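# Place cart's shelf board on wall brackets, pushed back

## Task

Using one or both robots, take the shelf board off the cart, set it level so it rests on both wall brackets, and slide it back until it meets the wall. Then open the gripper and move the robots away. The board must stay in place by itself afterwards, since a board held there only by a robot does not count. No robot may tip over or be left leaning, or the task fails.

## Robot and tools

Robots: two identical Hello Robot Stretch 3 units, r1 and r2. Each has a two-wheel differential base (0.33 m long, 0.34 m wide) with a passive rear caster, a vertical mast carrying a lift, and a telescoping arm that sticks out to the robot's right side, ending in a wrist (yaw, pitch, roll) and a two-finger gripper. The base cannot drive sideways, so reaching farther forward means driving the base. Turns pivot about a point midway between the drive wheels, 0.05 m behind the front edge. With the arm pulled in and the wrist folded, a turn sweeps a radius of 0.28 m; an unfolded level wrist reaches beyond that.

Frames: the base frame sits on the floor between the drive wheels, x forward, y left, z up. hand_pose is reported in it, at the point where closed fingertips meet; with all wrist joints at zero its x points up, y points back along the arm to the mast, z points to the robot's rear. The odometry frame is the base frame where the scene began. Every robot reports in its own frames, so only images, lidar_m, wrist_depth_mm and head_depth_mm reveal where the robots stand relative to one another.

execute_actions: argument actions is a list holding exactly one action object (or empty, which just reports state and images). The action is keyed by robot name, r1 and/or r2, each a separate object. Inside: base, joints, optionally contact_limits. base holds exactly one command: translate_m (metres, -1 to 1, an offset from where the base last reported itself; positive = forward) or rotate_rad (radians, -3.2 to 3.2, an offset turn; positive = counter-clockwise/left). joints holds absolute targets by name: lift_m 0 to 1.1 (arm height); arm_m 0 to 0.52 (extension); wrist_yaw_rad -1.345 to 4.42 (0 along the arm, positive toward the front, 3.0 folded over the base); wrist_pitch_rad -1.57 to 0.451 (0 level, negative tips fingers down); wrist_roll_rad -2.911 to 2.911; gripper_m -0.089 to 0.179 (larger is wider; actual fingertip gap is somewhat smaller); head_pan_rad -3.953 to 1.73 (0 forward, positive left, -1.57 along the arm); head_tilt_rad -1.53 to 0.419 (negative down). contact_limits accepts only arm_m: an effort percent 1 to 100 at which the arm's motion halts with contact_stop; lower values are gentler but too low halts immediately. cameras optionally lists camera names (r1_head_camera, r1_nav_camera, r1_wrist_camera, r2_head_camera, r2_nav_camera, r2_wrist_camera, or all); omitted or null gives all, [] gives none. Motions in one action start together but finish independently; no action exceeds 15 s. Anything unknown or out of range rejects the whole call. Omitted joints or bases may keep driving toward older targets.

wait: seconds, 0 to 10; commands nothing new and returns state and images. zoom_image: camera plus region [x0, y0, x1, y1] in pixels of that camera's latest full image, at most 504 by 504. finished_scene: scene number; ends the scene irreversibly and reports success, so call it only once the board rests by itself. A reply without any tool call ends everything.

Results: base_status and joint_status tell how each motion of the last accepted action ended: done, off_target (stopped away from target, possibly still pushing), contact_stop, time_out, torque_fault. After the last three, the old target is dropped. A lift or arm that hits something firmly stops and goes slack until re-commanded; a slack lift can sag under load or keep pressing. Base, wrist and head have no contact stop and push on. A wrist servo pushed hard for several seconds shuts off for 10 s. on_its_own lists what you did not command this call; its held at values are targets, not positions. motor_effort is percent of maximum, positive toward higher joint values, bracket = peak; it is noisy and biased. Efforts outside rest range suggest a load or contact. base_odometry counts wheel turns (slip included); turned_by_wheels and turned_by_imu give turning since last report; base_tilt gives forward/right lean in degrees with a fixed bias up to about 4. lidar_m: 12 distances in metres, 30-degree sectors, first straight ahead, counting counter-clockwise (4th left, 7th behind, 10th right), plane 0.17 m high, '-' means nothing seen; own parts can hide some sectors. wrist_depth_mm and head_depth_mm: 7x7 median depths in mm (head image arrives sideways).

Base speed is 0.30 m/s only with lift_m under 0.30, arm_m under 0.03 and wrist_yaw_rad over 2.54; otherwise 0.10 m/s. Fold or unfold the wrist only with lift_m 0.32 to 0.95, wrist_pitch_rad -0.4 and roll near 0; keep pitch at -0.5 or lower when yaw is below -0.4.

Gripping: command gripper_m smaller than the object's width; to release, command at least 0.02 more than where the fingers made contact. Readings do not confirm a grip.

Cautions: two robots pressing against each other fails the run; once bases touch, any further drive is a hard press. Travel of the two robots differs by up to 2.5 cm per metre, which strains a jointly carried board and can tip a robot. Pushing the arm into something rigid with the gripper above about 0.45 m can tip the robot; so can driving while the gripper is hooked on something fixed, or snagging furniture. If tilt appears, undo the last move in small steps, pull the gripper free, and lower lift_m to about 0.2. Avoid dropping the board, slamming, and very hard pushes. A loose object may occasionally get nudged by outside forces.

Each tool is called in YAML: its name, and indented under it one key for each argument.

## Session

execute_actions:
  actions: []

Scene clock: 0.00 s.
r1.base_odometry: x=+0.000 y=+0.000 heading=+0.000 (m, m, rad; r1's odometry frame)
r1.turned_by_wheels: +0.000 (rad since the last result)
r1.turned_by_imu: +0.000 (rad since the last result)
r1.base_tilt: forward=-0.2 right=-1.7 (deg)
r1.lidar_m: 1.16 1.16 1.35 2.37 7.00 4.12 3.62 1.62 0.95 0.83 0.83 0.97
r1.head_depth_mm: 1289 1285 1280 1270 1262 1249 1245 / 1252 1240 1235 1229 1215 1208 1202 / 1203 1206 1194 1190 1184 1170 1168 / 1181 1166 1163 1150 1151 1141 1137 / 1136 1138 1118 1118 1124 1096 1101 / 1107 1099 1093 1088 1081 1072 1067 / 1081 1073 1064 1059 1048 1048 1039
r1.base_status: not commanded
r1.joint_positions: lift_m=+0.346 arm_m=-0.002 wrist_yaw_rad=+2.880 wrist_pitch_rad=-0.515 wrist_roll_rad=-0.001 gripper_m=+0.037 head_pan_rad=+0.016 head_tilt_rad=-0.011
r1.joint_status: not commanded
r1.motor_effort: left_wheel=+0 right_wheel=-1 lift_m=+29 arm_m=-1 wrist_yaw_rad=+0 wrist_pitch_rad=+5 wrist_roll_rad=-1 gripper_m=+0 head_pan_rad=+1 head_tilt_rad=+3 (%)
r1.hand_pose: x=+0.0334 y=+0.0614 z=+0.3380 quat_wxyz=(+0.268, +0.701, +0.090, +0.655) (m; r1's base frame)
r1.wrist_depth_mm: - - - - - - 928 / - - - - - - 954 / - 933 935 897 922 897 846 / 760 - 752 723 740 722 720 / 629 - 635 624 618 619 598 / 544 543 - 535 539 523 522 / 478 489 - 465 452 462 455
r2.base_odometry: x=+0.000 y=+0.000 heading=+0.000 (m, m, rad; r2's odometry frame)
r2.turned_by_wheels: +0.000 (rad since the last result)
r2.turned_by_imu: +0.000 (rad since the last result)
r2.base_tilt: forward=-0.5 right=-1.1 (deg)
r2.lidar_m: 1.36 2.35 6.97 4.21 3.61 2.54 1.46 1.25 1.26 1.36 1.17 1.17
r2.head_depth_mm: 1186 1182 1182 1187 1178 1180 1187 / 1295 1284 1278 1292 1272 1283 1276 / 1407 1405 1399 1389 1399 1379 1403 / 1534 1521 1529 1531 1533 1521 1539 / 1683 1695 1697 1694 1705 1702 1697 / 1779 1936 1931 1909 1898 1910 1904 / 1745 2186 2172 2178 2191 2187 2165
r2.base_status: not commanded
r2.joint_positions: lift_m=+0.521 arm_m=+0.001 wrist_yaw_rad=+2.843 wrist_pitch_rad=-0.549 wrist_roll_rad=-0.014 gripper_m=+0.037 head_pan_rad=-0.015 head_tilt_rad=-0.013
r2.joint_status: not commanded
r2.motor_effort: left_wheel=+0 right_wheel=+0 lift_m=+27 arm_m=+0 wrist_yaw_rad=+0 wrist_pitch_rad=+6 wrist_roll_rad=+0 gripper_m=+1 head_pan_rad=+0 head_tilt_rad=+1 (%)
r2.hand_pose: x=+0.0393 y=+0.0511 z=+0.5054 quat_wxyz=(+0.291, +0.697, +0.091, +0.650) (m; r2's base frame)
r2.wrist_depth_mm: - - - - - - - / - - - - - - - / - - - - - - - / 912 948 944 975 - - - / 783 - 830 823 843 881 884 / 681 - - 725 731 739 757 / 609 610 622 634 625 657 658
pictures: r1_head_camera (sideways: a quarter turn clockwise sets it upright), r1_nav_camera (sideways: a quarter turn counterclockwise sets it upright), r1_wrist_camera, r2_head_camera (sideways: a quarter turn clockwise sets it upright), r2_nav_camera (sideways: a quarter turn counterclockwise sets it upright), r2_wrist_camera
Images, in order (width x height): r1_head_camera 896x504, r1_nav_camera 672x504, r1_wrist_camera 644x364, r2_head_camera 896x504, r2_nav_camera 672x504, r2_wrist_camera 644x364.

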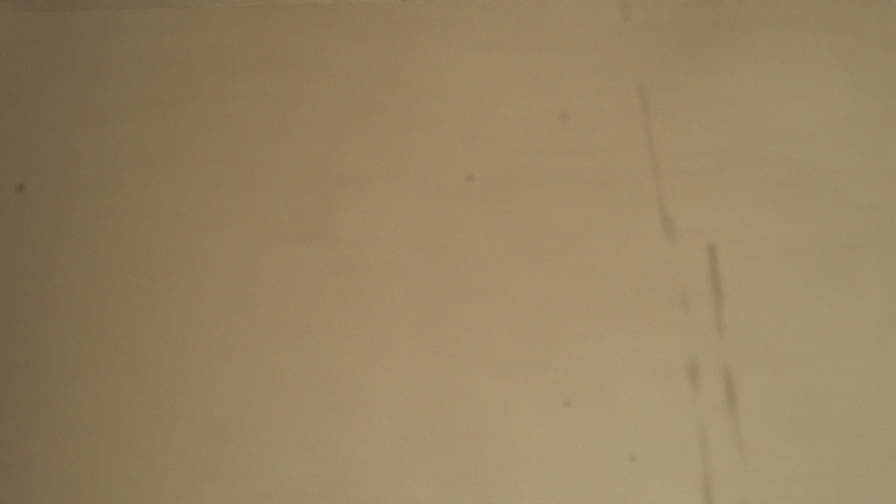

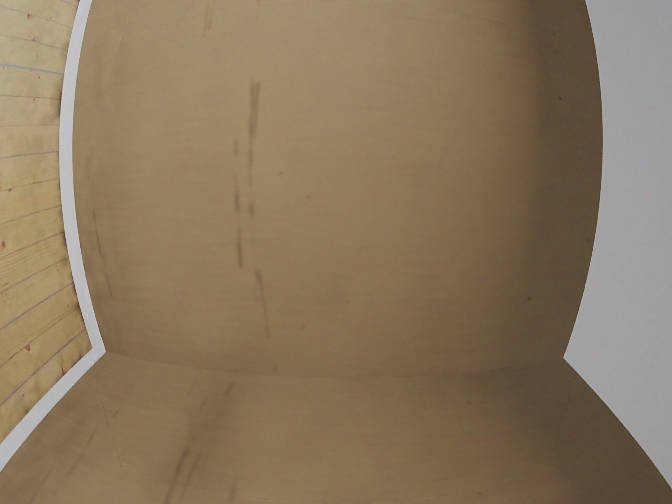

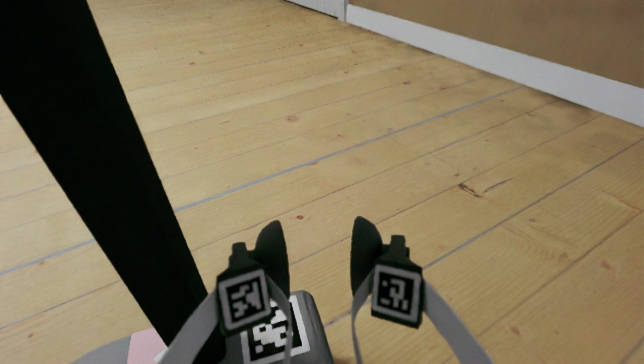

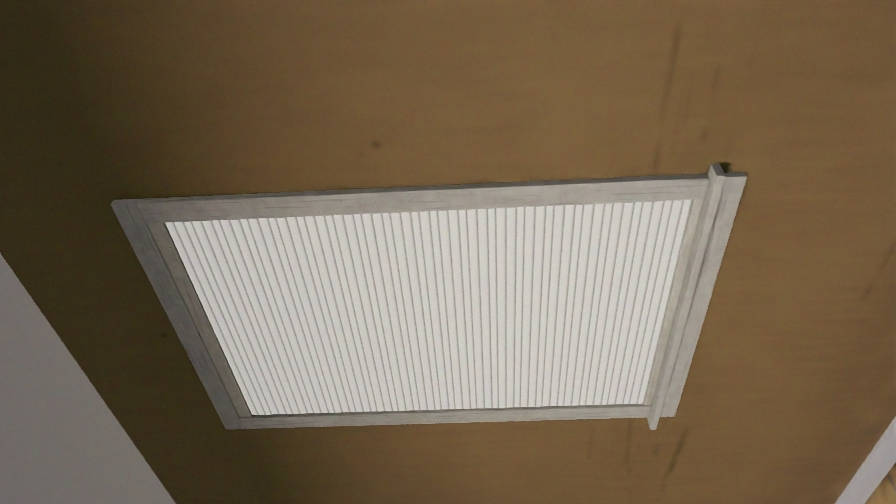

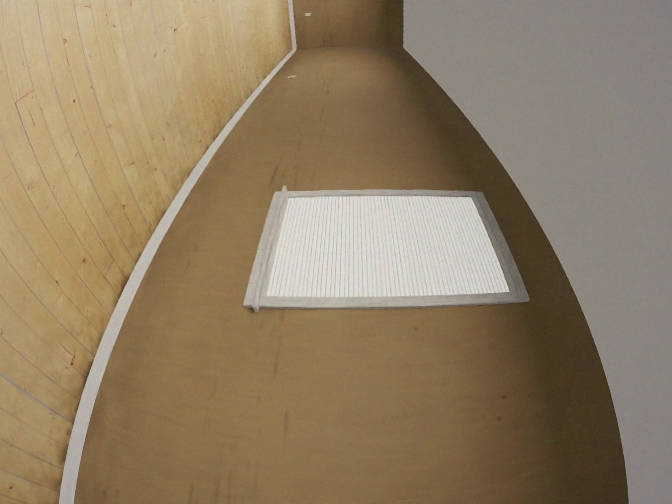

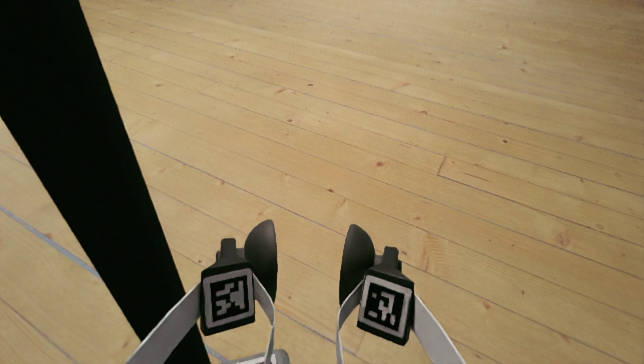

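Look around: both heads pan left.

execute_actions:
  actions:
    - {"r1":{"joints":{"head_pan_rad":1.5,"head_tilt_rad":-0.3}},"r2":{"joints":{"head_pan_rad":1.5,"head_tilt_rad":-0.3}}}
  cameras: ["r1_head_camera","r1_nav_camera","r2_head_camera","r2_nav_camera"]

execute_actions:
  actions:
    - {"r1":{"joints":{"head_pan_rad":-3.1,"head_tilt_rad":-0.3}},"r2":{"joints":{"head_pan_rad":-3.1,"head_tilt_rad":-0.3}}}
  cameras: ["r1_head_camera","r1_nav_camera","r2_head_camera","r2_nav_camera"]

Scene clock: 1.50 s.
r1.base_odometry: x=+0.000 y=+0.000 heading=+0.000 (m, m, rad; r1's odometry frame)
r1.turned_by_wheels: +0.000 (rad since the last result)
r1.turned_by_imu: +0.000 (rad since the last result)
r1.base_tilt: forward=-0.2 right=-1.7 (deg)
r1.lidar_m: 1.16 1.16 1.36 2.37 6.98 4.13 3.61 1.62 0.95 0.83 0.83 0.97
r1.head_depth_mm: 1601 1641 1676 1745 1792 1840 1637 / 1834 1854 1922 1992 2093 2027 1637 / 2149 2250 2313 2416 2529 2099 1646 / 2642 2806 2997 3117 2862 2101 1657 / 3380 3633 3866 3560 2913 2090 1650 / - - - - 2949 2117 1653 / - - - - 2979 2120 1656
r1.base_status: not commanded
r1.joint_positions: lift_m=+0.346 arm_m=-0.002 wrist_yaw_rad=+2.880 wrist_pitch_rad=-0.515 wrist_roll_rad=-0.001 gripper_m=+0.037 head_pan_rad=+1.493 head_tilt_rad=-0.296
r1.joint_status: all done
r1.motor_effort: left_wheel=+1(0) right_wheel=+0(0) lift_m=+29(29) arm_m=+0(1) wrist_yaw_rad=+0(0) wrist_pitch_rad=+5(5) wrist_roll_rad=+0(0) gripper_m=+0(0) head_pan_rad=+5(52) head_tilt_rad=-2(28) (%)
r1.hand_pose: x=+0.0334 y=+0.0614 z=+0.3380 quat_wxyz=(+0.268, +0.701, +0.090, +0.655) (m; r1's base frame)
r1.wrist_depth_mm: - - - - - - 892 / - - - - - - 930 / - 960 911 921 868 877 858 / 762 - 741 736 737 718 706 / 646 - 634 616 615 603 592 / 554 544 - 529 540 521 516 / 478 497 - 470 457 459 458
r2.base_odometry: x=+0.000 y=+0.000 heading=+0.000 (m, m, rad; r2's odometry frame)
r2.turned_by_wheels: +0.000 (rad since the last result)
r2.turned_by_imu: +0.000 (rad since the last result)
r2.base_tilt: forward=-0.4 right=-1.1 (deg)
r2.lidar_m: 1.36 2.35 6.98 4.20 3.62 2.53 1.46 1.26 1.25 1.36 1.18 1.17
r2.head_depth_mm: 3508 - - - 2954 2108 1618 / 3500 - - - 2992 2111 1617 / 3451 - - - 3002 2127 1636 / 3460 - - - 3067 2116 1631 / 3417 - - - 3048 2140 1629 / 3320 - - - 3090 2150 1641 / 3310 3979 - - 3135 2144 1651
r2.base_status: not commanded
r2.joint_positions: lift_m=+0.521 arm_m=+0.001 wrist_yaw_rad=+2.843 wrist_pitch_rad=-0.549 wrist_roll_rad=-0.014 gripper_m=+0.037 head_pan_rad=+1.493 head_tilt_rad=-0.296
r2.joint_status: all done
r2.motor_effort: left_wheel=+0(0) right_wheel=+0(0) lift_m=+27(28) arm_m=+0(0) wrist_yaw_rad=+1(0) wrist_pitch_rad=+6(6) wrist_roll_rad=+0(0) gripper_m=+1(0) head_pan_rad=+4(34) head_tilt_rad=-1(16) (%)
r2.hand_pose: x=+0.0393 y=+0.0511 z=+0.5054 quat_wxyz=(+0.291, +0.697, +0.091, +0.650) (m; r2's base frame)
r2.wrist_depth_mm: - - - - - - - / - - - - - - - / - - - - - - - / 885 926 961 977 - - - / 769 - 843 820 847 874 897 / 681 - - 717 745 751 767 / 604 612 623 626 626 658 667
pictures: r1_head_camera (sideways: a quarter turn clockwise sets it upright), r1_nav_camera (sideways: a quarter turn counterclockwise sets it upright), r2_head_camera (sideways: a quarter turn clockwise sets it upright), r2_nav_camera (sideways: a quarter turn counterclockwise sets it upright)
Images, in order (width x height): r1_head_camera 896x504, r1_nav_camera 672x504, r2_head_camera 896x504, r2_nav_camera 672x504.

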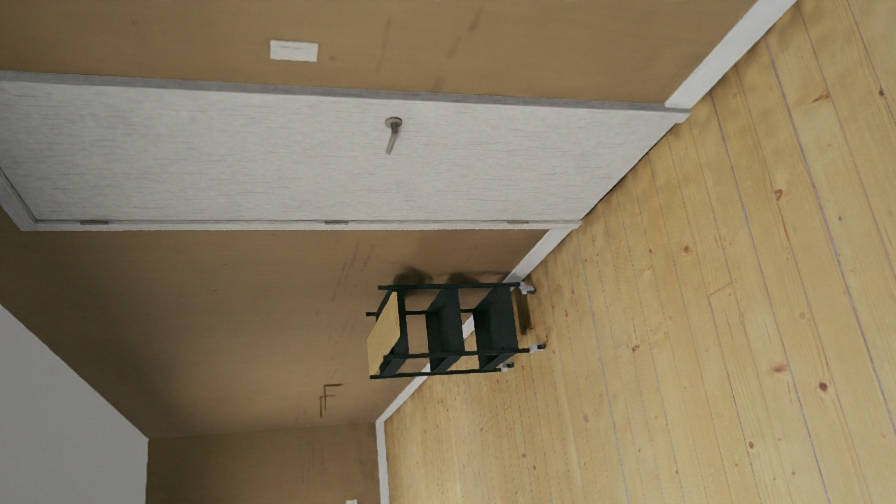

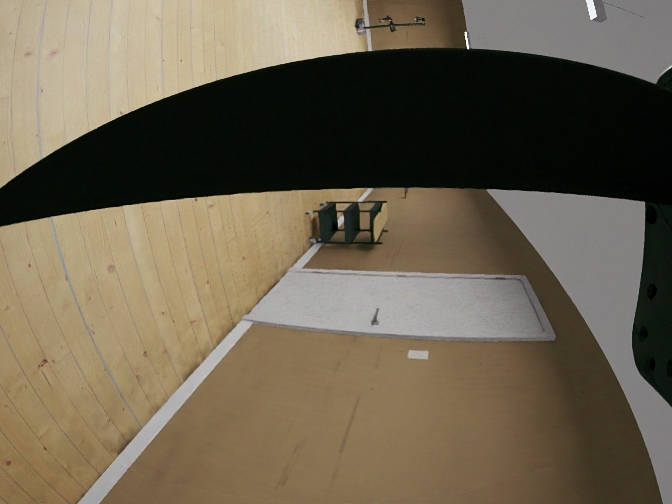

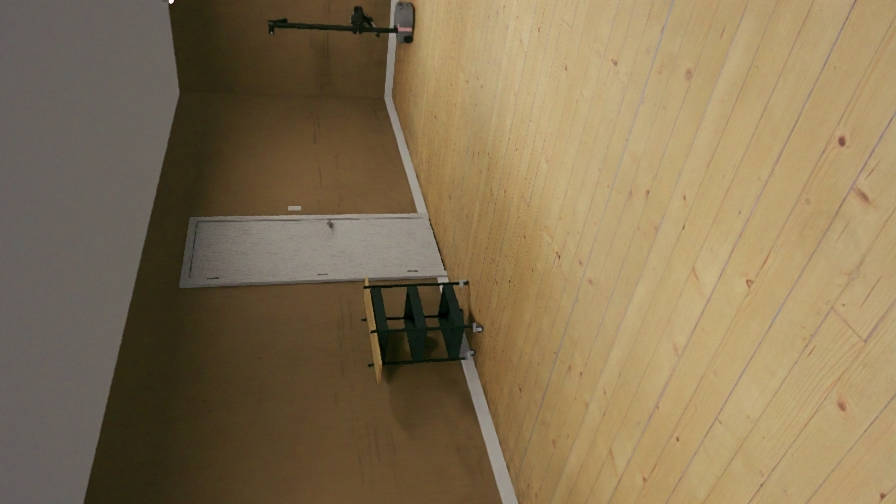

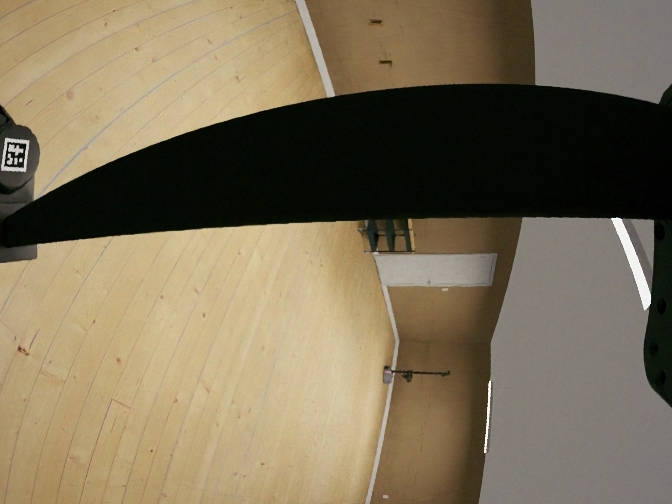

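Scene clock: 4.07 s.
r1.base_odometry: x=+0.000 y=+0.000 heading=+0.000 (m, m, rad; r1's odometry frame)
r1.turned_by_wheels: +0.000 (rad since the last result)
r1.turned_by_imu: +0.001 (rad since the last result)
r1.base_tilt: forward=-0.1 right=-1.6 (deg)
r1.lidar_m: 1.16 1.16 1.36 2.37 7.02 4.13 3.60 1.62 0.95 0.83 0.83 0.97
r1.head_depth_mm: 3539 3799 3826 - 2940 2099 1636 / 3435 3533 3728 - 2964 2110 1641 / 3344 3469 3726 3862 2918 2084 1645 / 3319 3417 3624 3785 2932 2125 1642 / 3170 3308 3446 3618 2955 2127 1651 / 3117 3321 3415 3580 2960 2102 1659 / 3062 3198 3350 3438 2986 2132 1659
r1.base_status: not commanded
r1.joint_positions: lift_m=+0.346 arm_m=-0.002 wrist_yaw_rad=+2.880 wrist_pitch_rad=-0.515 wrist_roll_rad=-0.001 gripper_m=+0.037 head_pan_rad=-3.093 head_tilt_rad=-0.296
r1.joint_status: all done
r1.motor_effort: left_wheel=+1(0) right_wheel=-1(1) lift_m=+29(29) arm_m=+0(0) wrist_yaw_rad=+0(0) wrist_pitch_rad=+5(5) wrist_roll_rad=+0(0) gripper_m=+0(0) head_pan_rad=-3(52) head_tilt_rad=-1(1) (%)
r1.hand_pose: x=+0.0334 y=+0.0614 z=+0.3380 quat_wxyz=(+0.268, +0.701, +0.090, +0.655) (m; r1's base frame)
r1.wrist_depth_mm: - - - - - - 881 / - - - - - - 923 / - 955 907 915 911 902 884 / 741 - 734 738 730 711 708 / 635 - 647 630 630 610 604 / 555 534 - 524 540 520 505 / 478 494 - 471 456 461 452
r2.base_odometry: x=+0.000 y=+0.000 heading=+0.000 (m, m, rad; r2's odometry frame)
r2.turned_by_wheels: +0.000 (rad since the last result)
r2.turned_by_imu: +0.001 (rad since the last result)
r2.base_tilt: forward=-0.4 right=-1.0 (deg)
r2.lidar_m: 1.35 2.36 6.99 4.20 3.62 2.53 1.46 1.25 1.25 1.36 1.17 1.17
r2.head_depth_mm: 2152 2285 2416 2544 2672 2095 1624 / 1903 2027 2114 2212 2316 2119 1614 / 1705 1773 1850 1956 2048 2036 1636 / 1556 1593 1669 1751 1812 1874 1633 / 1412 1458 1513 1570 1616 1698 1640 / 1301 1352 1385 1432 1495 1529 1545 / 1202 1239 1270 1318 1360 1406 1442
r2.base_status: not commanded
r2.joint_positions: lift_m=+0.521 arm_m=+0.001 wrist_yaw_rad=+2.843 wrist_pitch_rad=-0.549 wrist_roll_rad=-0.014 gripper_m=+0.037 head_pan_rad=-3.093 head_tilt_rad=-0.296
r2.joint_status: all done
r2.motor_effort: left_wheel=+0(0) right_wheel=+0(0) lift_m=+27(28) arm_m=+0(1) wrist_yaw_rad=+0(1) wrist_pitch_rad=+6(6) wrist_roll_rad=+0(0) gripper_m=+0(1) head_pan_rad=-3(32) head_tilt_rad=-1(2) (%)
r2.hand_pose: x=+0.0393 y=+0.0511 z=+0.5054 quat_wxyz=(+0.291, +0.697, +0.091, +0.650) (m; r2's base frame)
r2.wrist_depth_mm: - - - - - - - / - - - - - - - / - - - - - - - / 884 942 964 989 - - - / 793 - 819 841 845 872 886 / 681 - - 728 739 747 760 / 607 613 623 634 631 658 674
pictures: r1_head_camera (sideways: a quarter turn clockwise sets it upright), r1_nav_camera (sideways: a quarter turn counterclockwise sets it upright), r2_head_camera (sideways: a quarter turn clockwise sets it upright), r2_nav_camera (sideways: a quarter turn counterclockwise sets it upright)
Images, in order (width x height): r1_head_camera 896x504, r1_nav_camera 672x504, r2_head_camera 896x504, r2_nav_camera 672x504.

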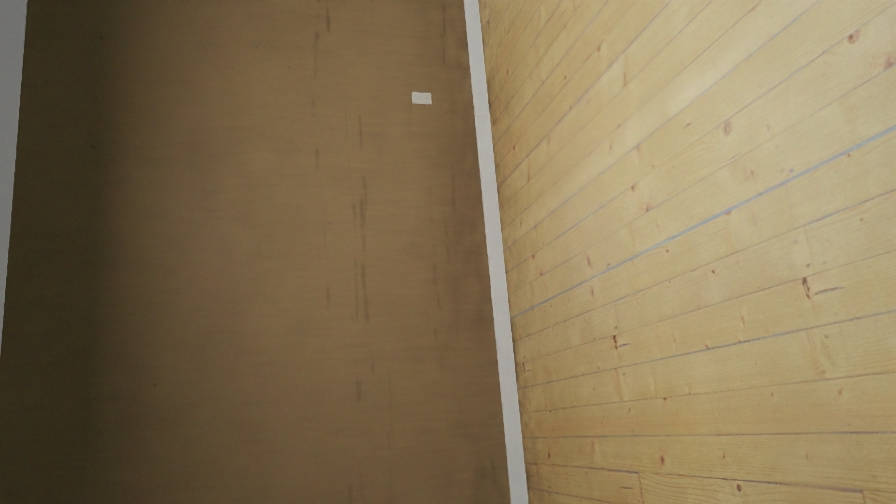

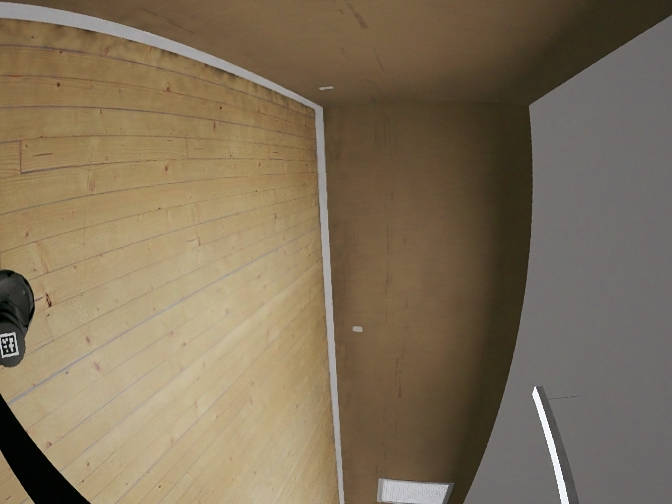

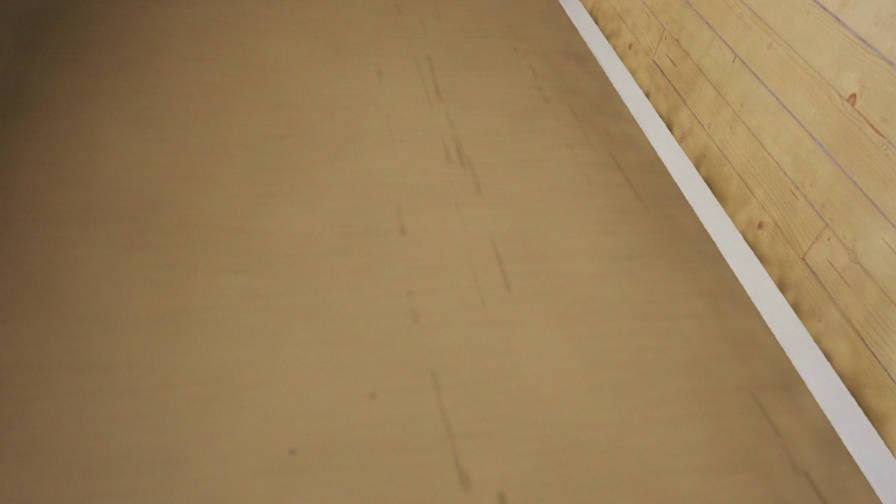

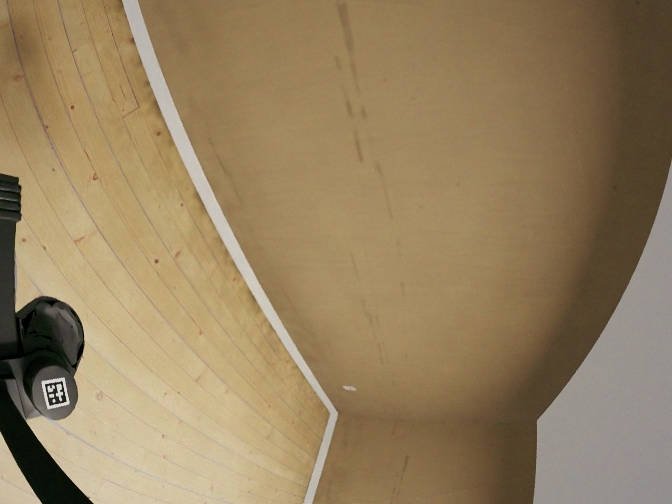

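execute_actions:
  actions:
    - {"r1":{"base":{"rotate_rad":1.5708},"joints":{"head_pan_rad":0,"head_tilt_rad":-0.2}},"r2":{"joints":{"head_pan_rad":-3.9,"head_tilt_rad":-0.1}}}
  cameras: ["r1_head_camera","r2_head_camera"]

Scene clock: 8.30 s.
r1.base_odometry: x=+0.000 y=+0.000 heading=+1.571 (m, m, rad; r1's odometry frame)
r1.turned_by_wheels: +1.571 (rad since the last result)
r1.turned_by_imu: +1.571 (rad since the last result)
r1.base_tilt: forward=-0.1 right=-1.7 (deg)
r1.lidar_m: 2.36 7.02 4.14 3.62 1.61 0.95 0.83 0.83 0.97 1.16 1.16 1.35
r1.head_depth_mm: 1747 1787 1820 1892 1931 1987 1803 / 2110 2145 2172 2220 2278 2246 1796 / 2543 2690 2710 2783 2866 2415 1824 / 2994 3471 3469 3446 3391 2430 1825 / 3055 - - - 3382 2461 1831 / 3067 - - - 3620 2418 1827 / 2979 - - - 3609 2433 1830
r1.base_status: done
r1.joint_positions: lift_m=+0.346 arm_m=-0.002 wrist_yaw_rad=+2.880 wrist_pitch_rad=-0.515 wrist_roll_rad=-0.001 gripper_m=+0.037 head_pan_rad=-0.007 head_tilt_rad=-0.211
r1.joint_status: all done
r1.motor_effort: left_wheel=-2(9) right_wheel=+1(6) lift_m=+29(29) arm_m=-1(1) wrist_yaw_rad=+0(0) wrist_pitch_rad=+5(5) wrist_roll_rad=-1(0) gripper_m=+0(0) head_pan_rad=+4(51) head_tilt_rad=+7(20) (%)
r1.hand_pose: x=+0.0334 y=+0.0614 z=+0.3380 quat_wxyz=(+0.268, +0.701, +0.090, +0.655) (m; r1's base frame)
r1.wrist_depth_mm: - - - - - - - / - - - - - - - / - 936 914 910 894 895 884 / 742 - 747 748 731 720 728 / 633 - 641 625 619 616 607 / 550 528 - 531 554 528 516 / 481 487 - 465 456 463 451
r2.base_odometry: x=+0.000 y=+0.000 heading=+0.000 (m, m, rad; r2's odometry frame)
r2.turned_by_wheels: +0.000 (rad since the last result)
r2.turned_by_imu: +0.001 (rad since the last result)
r2.base_tilt: forward=-0.4 right=-1.1 (deg)
r2.lidar_m: 1.36 2.36 7.08 4.19 3.62 2.53 1.45 1.25 1.26 1.36 1.17 1.17
r2.head_depth_mm: - - - - - - - / - - - - 3535 2919 2038 / - 3476 3498 3526 3581 2931 2054 / 2171 3391 3490 3495 3553 2984 2080 / 2112 3362 3474 3560 3557 2985 2089 / 2115 3247 3487 3527 3608 3031 2102 / 2067 3289 3470 3564 3541 3085 2089
r2.base_status: not commanded
r2.joint_positions: lift_m=+0.521 arm_m=+0.001 wrist_yaw_rad=+2.843 wrist_pitch_rad=-0.549 wrist_roll_rad=-0.014 gripper_m=+0.037 head_pan_rad=-3.893 head_tilt_rad=-0.113
r2.joint_status: all done
r2.motor_effort: left_wheel=+0(0) right_wheel=+0(0) lift_m=+27(28) arm_m=+0(1) wrist_yaw_rad=+0(0) wrist_pitch_rad=+6(6) wrist_roll_rad=+0(0) gripper_m=+0(0) head_pan_rad=-3(32) head_tilt_rad=+3(17) (%)
r2.hand_pose: x=+0.0393 y=+0.0511 z=+0.5054 quat_wxyz=(+0.291, +0.697, +0.091, +0.650) (m; r2's base frame)
r2.wrist_depth_mm: - - - - - - - / - - - - - - - / - - - - - - - / 896 954 953 981 - - - / 783 - 822 834 860 866 878 / 679 - - 729 745 735 760 / 607 619 624 631 635 652 669
pictures: r1_head_camera (sideways: a quarter turn clockwise sets it upright), r2_head_camera (sideways: a quarter turn clockwise sets it upright)
Images, in order (width x height): r1_head_camera 896x504, r2_head_camera 896x504.

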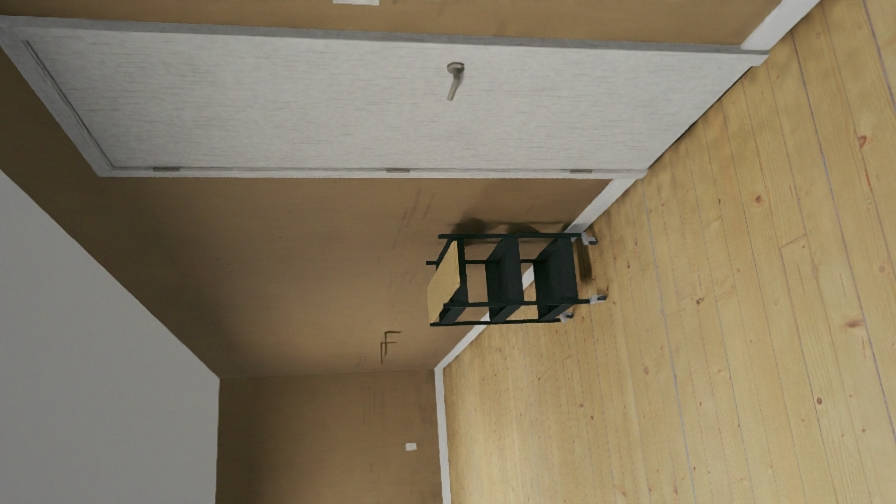

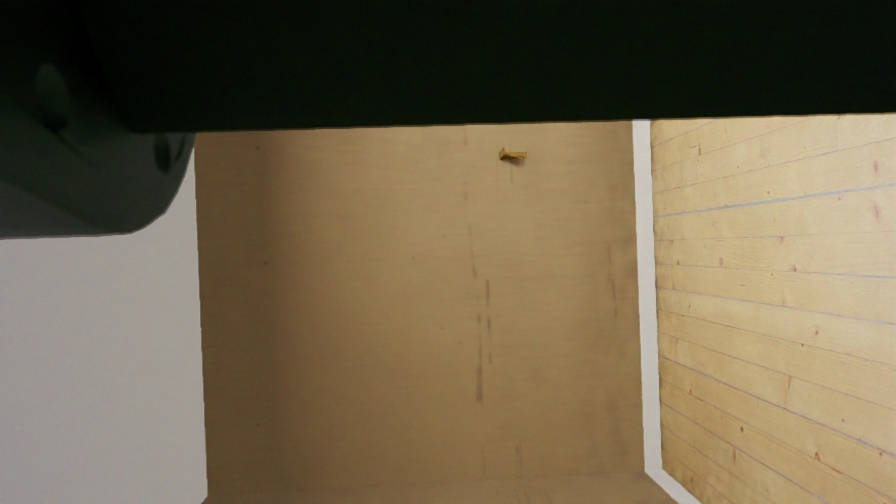

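execute_actions:
  actions:
    - {"r1":{"base":{"translate_m":1.0}},"r2":{"base":{"rotate_rad":-1.5708},"joints":{"head_pan_rad":-2.6,"head_tilt_rad":-0.15}}}
  cameras: ["r2_head_camera"]

execute_actions:
  actions:
    - {"r1":{"base":{"translate_m":1.0},"joints":{"head_pan_rad":-0.4,"head_tilt_rad":-0.3}}}
  cameras: ["r1_head_camera","r1_nav_camera"]

Scene clock: 19.90 s.
r1.base_odometry: x=+0.000 y=+1.000 heading=+1.571 (m, m, rad; r1's odometry frame)
r1.turned_by_wheels: +0.000 (rad since the last result)
r1.turned_by_imu: +0.005 (rad since the last result)
r1.base_tilt: forward=-0.2 right=-1.7 (deg)
r1.lidar_m: 1.90 6.19 4.43 3.86 3.50 2.05 1.80 1.79 1.05 0.92 0.92 1.08
r1.head_depth_mm: 1393 1423 1443 1488 1507 1531 1587 / 1680 1731 1759 1791 1800 1845 1757 / 2064 2124 2157 2253 2296 2245 1816 / 2610 2800 2875 2796 2685 2316 1822 / 3052 3914 - - 3202 2347 1825 / 3021 - - - 3594 2429 1818 / 2996 - - - 3697 2451 1847
r1.base_status: done
r1.joint_positions: lift_m=+0.346 arm_m=-0.002 wrist_yaw_rad=+2.880 wrist_pitch_rad=-0.515 wrist_roll_rad=-0.001 gripper_m=+0.037 head_pan_rad=-0.007 head_tilt_rad=-0.211
r1.joint_status: not commanded
r1.motor_effort: left_wheel=-2(5) right_wheel=+1(5) lift_m=+29(29) arm_m=+0(0) wrist_yaw_rad=+0(0) wrist_pitch_rad=+5(5) wrist_roll_rad=+0(0) gripper_m=+0(0) head_pan_rad=+4(5) head_tilt_rad=+7(7) (%)
r1.hand_pose: x=+0.0334 y=+0.0614 z=+0.3380 quat_wxyz=(+0.268, +0.701, +0.090, +0.655) (m; r1's base frame)
r1.wrist_depth_mm: - - - - - - - / - - - - - - - / - 959 952 902 910 900 889 / 759 - 743 746 729 738 722 / 640 - 630 615 617 610 596 / 545 537 - 531 545 517 521 / 482 489 - 473 454 461 457
r2.base_odometry: x=+0.000 y=+0.000 heading=-1.571 (m, m, rad; r2's odometry frame)
r2.turned_by_wheels: -1.571 (rad since the last result)
r2.turned_by_imu: -1.552 (rad since the last result)
r2.base_tilt: forward=-0.4 right=-1.1 (deg)
r2.lidar_m: 1.36 1.17 1.18 1.36 2.36 6.30 4.21 3.60 2.53 1.45 1.26 1.25
r2.head_depth_mm: 2353 3841 - - - 2674 1925 / 2100 3710 3934 3927 3928 2680 1944 / 2312 3603 3692 3788 3904 2715 1950 / 2292 3540 3524 3619 3664 2803 1957 / 2273 3444 3457 3554 3533 2816 1979 / 2272 3343 3417 3452 3483 2797 1989 / 2224 3241 3323 3393 3372 2784 1994
r2.base_status: done
r2.joint_positions: lift_m=+0.521 arm_m=+0.001 wrist_yaw_rad=+2.843 wrist_pitch_rad=-0.549 wrist_roll_rad=-0.014 gripper_m=+0.037 head_pan_rad=-2.607 head_tilt_rad=-0.148
r2.joint_status: all done
r2.motor_effort: left_wheel=+3(10) right_wheel=-2(5) lift_m=+28(27) arm_m=+0(0) wrist_yaw_rad=+1(0) wrist_pitch_rad=+6(6) wrist_roll_rad=+0(0) gripper_m=+0(1) head_pan_rad=+3(34) head_tilt_rad=-1(3) (%)
r2.hand_pose: x=+0.0393 y=+0.0511 z=+0.5054 quat_wxyz=(+0.291, +0.697, +0.091, +0.650) (m; r2's base frame)
r2.wrist_depth_mm: - - - - - 995 878 / - - - - - - 938 / - - - - - - - / 903 934 957 985 - - - / 784 - 835 828 850 870 875 / 685 - - 729 741 752 762 / 607 617 626 637 632 656 670
pictures: r2_head_camera (sideways: a quarter turn clockwise sets it upright)
Images, in order (width x height): r2_head_camera 896x504.

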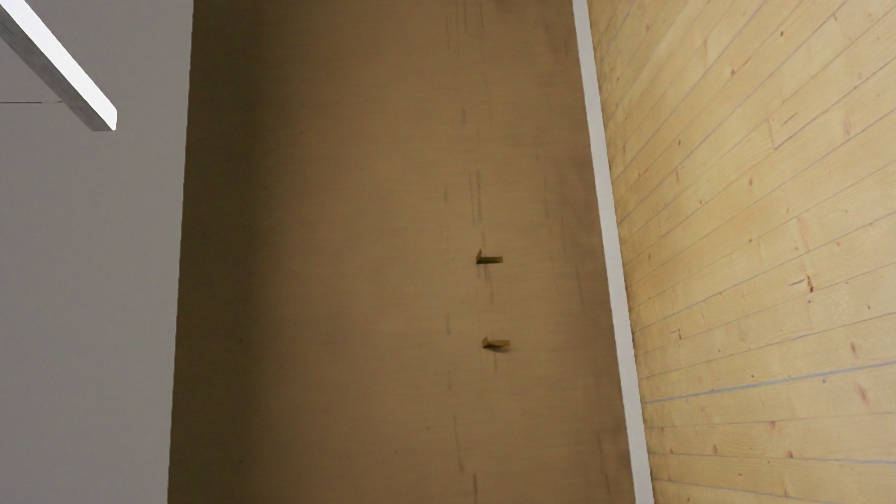

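Scene clock: 31.13 s.
r1.base_odometry: x=+0.001 y=+2.000 heading=+1.570 (m, m, rad; r1's odometry frame)
r1.turned_by_wheels: +0.000 (rad since the last result)
r1.turned_by_imu: +0.005 (rad since the last result)
r1.base_tilt: forward=-0.1 right=-1.7 (deg)
r1.lidar_m: 1.18 5.55 4.68 4.09 4.09 3.17 2.77 1.31 0.78 0.66 0.66 0.78
r1.head_depth_mm: 662 685 707 739 766 797 828 / 714 741 774 808 842 882 923 / 820 850 890 932 976 1026 1075 / 910 947 998 1040 1102 1167 1235 / 1020 1072 1129 1202 1279 1360 1454 / 1159 1232 1318 1411 1416 1511 1499 / 1350 1450 1566 1689 1289 1419 1489
r1.base_status: done
r1.joint_positions: lift_m=+0.346 arm_m=-0.002 wrist_yaw_rad=+2.880 wrist_pitch_rad=-0.515 wrist_roll_rad=-0.001 gripper_m=+0.037 head_pan_rad=-0.393 head_tilt_rad=-0.296
r1.joint_status: all done
r1.motor_effort: left_wheel=-2(6) right_wheel=+1(6) lift_m=+29(29) arm_m=+1(0) wrist_yaw_rad=-1(0) wrist_pitch_rad=+5(5) wrist_roll_rad=+0(0) gripper_m=+0(0) head_pan_rad=-4(36) head_tilt_rad=-2(16) (%)
r1.hand_pose: x=+0.0334 y=+0.0614 z=+0.3380 quat_wxyz=(+0.268, +0.701, +0.090, +0.655) (m; r1's base frame)
r1.wrist_depth_mm: - - - - - - - / - - - - - - - / - 958 925 915 912 871 863 / 737 - 751 740 718 717 720 / 634 - 656 621 616 618 601 / 557 537 - 531 551 525 525 / 481 485 - 463 456 464 450
r2.base_odometry: x=+0.000 y=+0.000 heading=-1.571 (m, m, rad; r2's odometry frame)
r2.turned_by_wheels: +0.000 (rad since the last result)
r2.turned_by_imu: +0.003 (rad since the last result)
r2.base_tilt: forward=-0.5 right=-1.1 (deg)
r2.lidar_m: 1.36 1.17 1.18 1.36 2.37 5.56 4.19 3.61 2.53 1.45 1.26 1.26
r2.head_depth_mm: 2363 3800 - - - 2718 1931 / 2107 3770 3845 3906 3933 2712 1927 / 2314 3622 3686 3809 3806 2726 1971 / 2281 3507 3590 3710 3749 2751 1967 / 2291 3409 3482 3542 3581 2819 1972 / 2231 3350 3376 3478 3470 2816 2014 / 2247 3295 3303 3360 3359 2812 1978
r2.base_status: not commanded
r2.joint_positions: lift_m=+0.521 arm_m=+0.001 wrist_yaw_rad=+2.843 wrist_pitch_rad=-0.549 wrist_roll_rad=-0.014 gripper_m=+0.037 head_pan_rad=-2.607 head_tilt_rad=-0.148
r2.joint_status: not commanded
r2.motor_effort: left_wheel=+3(3) right_wheel=-2(2) lift_m=+27(27) arm_m=-1(0) wrist_yaw_rad=+0(0) wrist_pitch_rad=+6(6) wrist_roll_rad=+0(0) gripper_m=+0(0) head_pan_rad=+3(3) head_tilt_rad=-1(0) (%)
r2.hand_pose: x=+0.0393 y=+0.0511 z=+0.5054 quat_wxyz=(+0.291, +0.697, +0.091, +0.650) (m; r2's base frame)
r2.wrist_depth_mm: - - - - - 994 883 / - - - - - - 934 / - - - - - - - / 894 965 953 992 - - - / 786 - 828 843 854 874 881 / 686 - - 722 736 736 756 / 612 611 622 632 637 651 666
pictures: r1_head_camera (sideways: a quarter turn clockwise sets it upright), r1_nav_camera (sideways: a quarter turn counterclockwise sets it upright)
Images, in order (width x height): r1_head_camera 896x504, r1_nav_camera 672x504.

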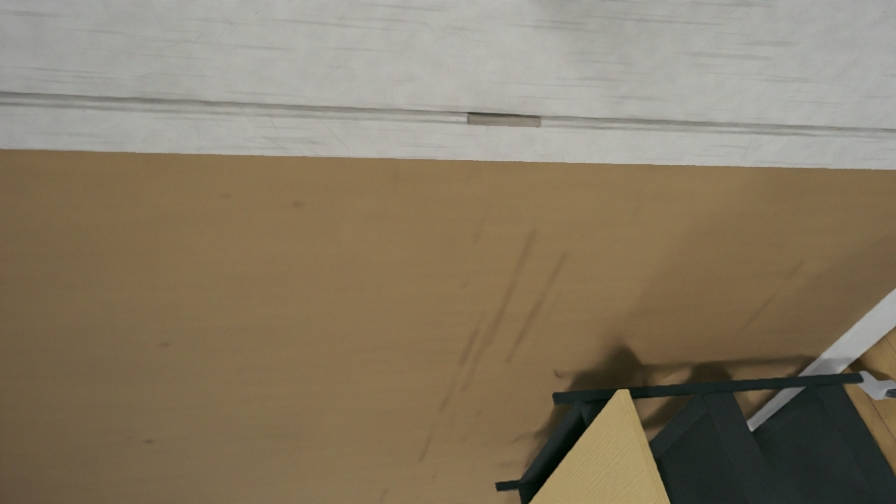

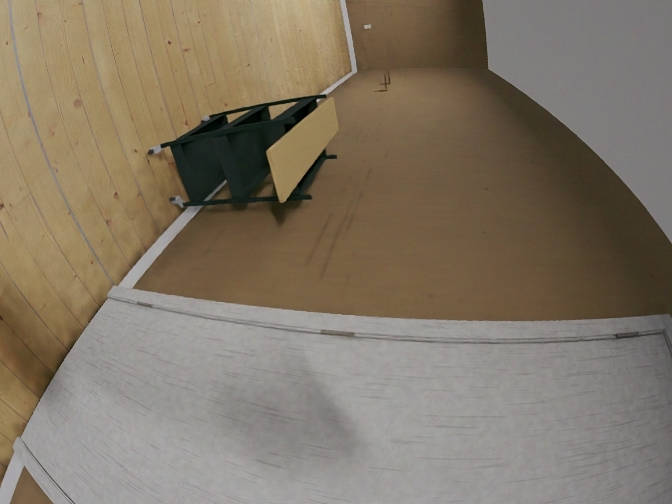

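execute_actions:
  actions:
    - {"r1":{"base":{"rotate_rad":0.25},"joints":{"head_pan_rad":-0.5,"head_tilt_rad":-0.35}}}
  cameras: ["r1_head_camera","r1_nav_camera"]

Scene clock: 32.67 s.
r1.base_odometry: x=+0.001 y=+2.000 heading=+1.820 (m, m, rad; r1's odometry frame)
r1.turned_by_wheels: +0.250 (rad since the last result)
r1.turned_by_imu: +0.250 (rad since the last result)
r1.base_tilt: forward=-0.1 right=-1.7 (deg)
r1.lidar_m: 1.18 5.48 4.25 4.08 3.89 2.86 2.57 0.95 0.69 0.66 0.69 0.98
r1.head_depth_mm: 771 804 794 826 861 900 948 / 861 896 938 980 1023 1076 1128 / 972 1014 1070 1122 1181 1247 1344 / 1122 1175 1246 1315 1415 1511 1521 / 1320 1403 1503 1592 1366 1596 1525 / 1601 1718 1861 1879 1287 1541 1472 / 2026 2236 2506 2328 1411 1605 1537
r1.base_status: done
r1.joint_positions: lift_m=+0.346 arm_m=-0.002 wrist_yaw_rad=+2.880 wrist_pitch_rad=-0.515 wrist_roll_rad=-0.001 gripper_m=+0.037 head_pan_rad=-0.493 head_tilt_rad=-0.346
r1.joint_status: all done
r1.motor_effort: left_wheel=-2(9) right_wheel=+1(4) lift_m=+29(29) arm_m=+0(0) wrist_yaw_rad=+0(0) wrist_pitch_rad=+5(5) wrist_roll_rad=+0(0) gripper_m=+0(0) head_pan_rad=-4(17) head_tilt_rad=-3(10) (%)
r1.hand_pose: x=+0.0334 y=+0.0614 z=+0.3380 quat_wxyz=(+0.268, +0.701, +0.090, +0.655) (m; r1's base frame)
r1.wrist_depth_mm: - - - - - - - / - - - - - - - / - 961 940 884 916 916 877 / 748 - 738 746 730 721 711 / 637 - 640 620 637 609 595 / 554 535 - 538 543 539 516 / 478 496 - 465 454 457 461
r2.base_odometry: x=+0.000 y=+0.000 heading=-1.571 (m, m, rad; r2's odometry frame)
r2.turned_by_wheels: +0.000 (rad since the last result)
r2.turned_by_imu: +0.000 (rad since the last result)
r2.base_tilt: forward=-0.4 right=-1.1 (deg)
r2.lidar_m: 1.36 1.18 1.17 1.36 2.37 5.58 4.18 3.62 2.53 1.45 1.26 1.26
r2.head_depth_mm: 2353 3948 - - - 2682 1905 / 2102 3818 3896 3855 3926 2697 1933 / 2311 3607 3775 3790 3765 2726 1957 / 2295 3541 3559 3649 3708 2730 1964 / 2248 3433 3451 3582 3589 2760 1983 / 2228 3351 3439 3464 3510 2823 1982 / 2240 3247 3347 3350 3419 2813 1981
r2.base_status: not commanded
r2.joint_positions: lift_m=+0.521 arm_m=+0.001 wrist_yaw_rad=+2.843 wrist_pitch_rad=-0.549 wrist_roll_rad=-0.014 gripper_m=+0.037 head_pan_rad=-2.607 head_tilt_rad=-0.148
r2.joint_status: not commanded
r2.motor_effort: left_wheel=+3(3) right_wheel=-2(2) lift_m=+27(28) arm_m=-1(1) wrist_yaw_rad=+0(0) wrist_pitch_rad=+6(6) wrist_roll_rad=+0(0) gripper_m=+0(0) head_pan_rad=+3(3) head_tilt_rad=+0(2) (%)
r2.hand_pose: x=+0.0393 y=+0.0511 z=+0.5054 quat_wxyz=(+0.291, +0.697, +0.091, +0.650) (m; r2's base frame)
r2.wrist_depth_mm: - - - - - 978 892 / - - - - - - 950 / - - - - - - - / 899 924 957 968 - - - / 791 - 839 828 863 858 884 / 681 - - 717 738 750 761 / 606 608 631 635 622 661 663
pictures: r1_head_camera (sideways: a quarter turn clockwise sets it upright), r1_nav_camera (sideways: a quarter turn counterclockwise sets it upright)
Images, in order (width x height): r1_head_camera 896x504, r1_nav_camera 672x504.

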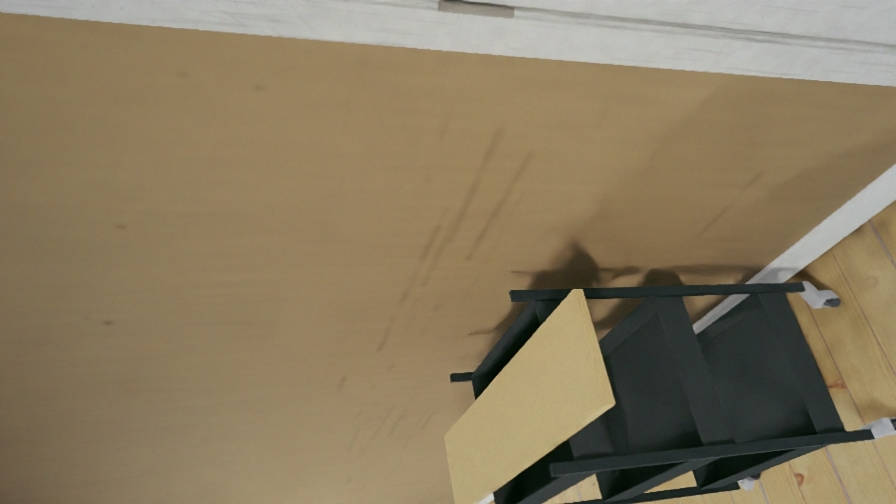

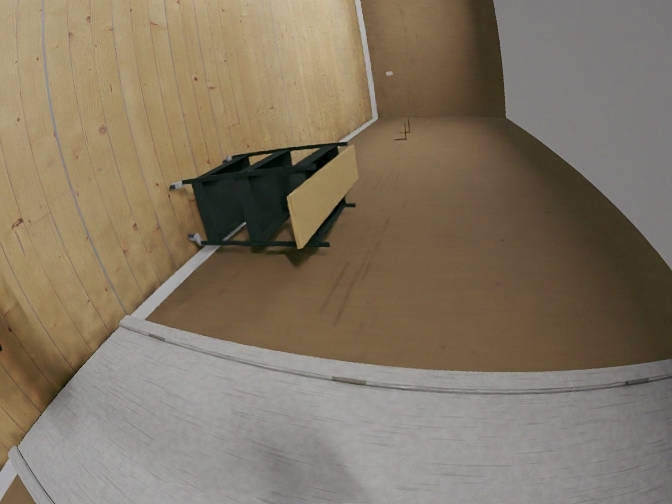

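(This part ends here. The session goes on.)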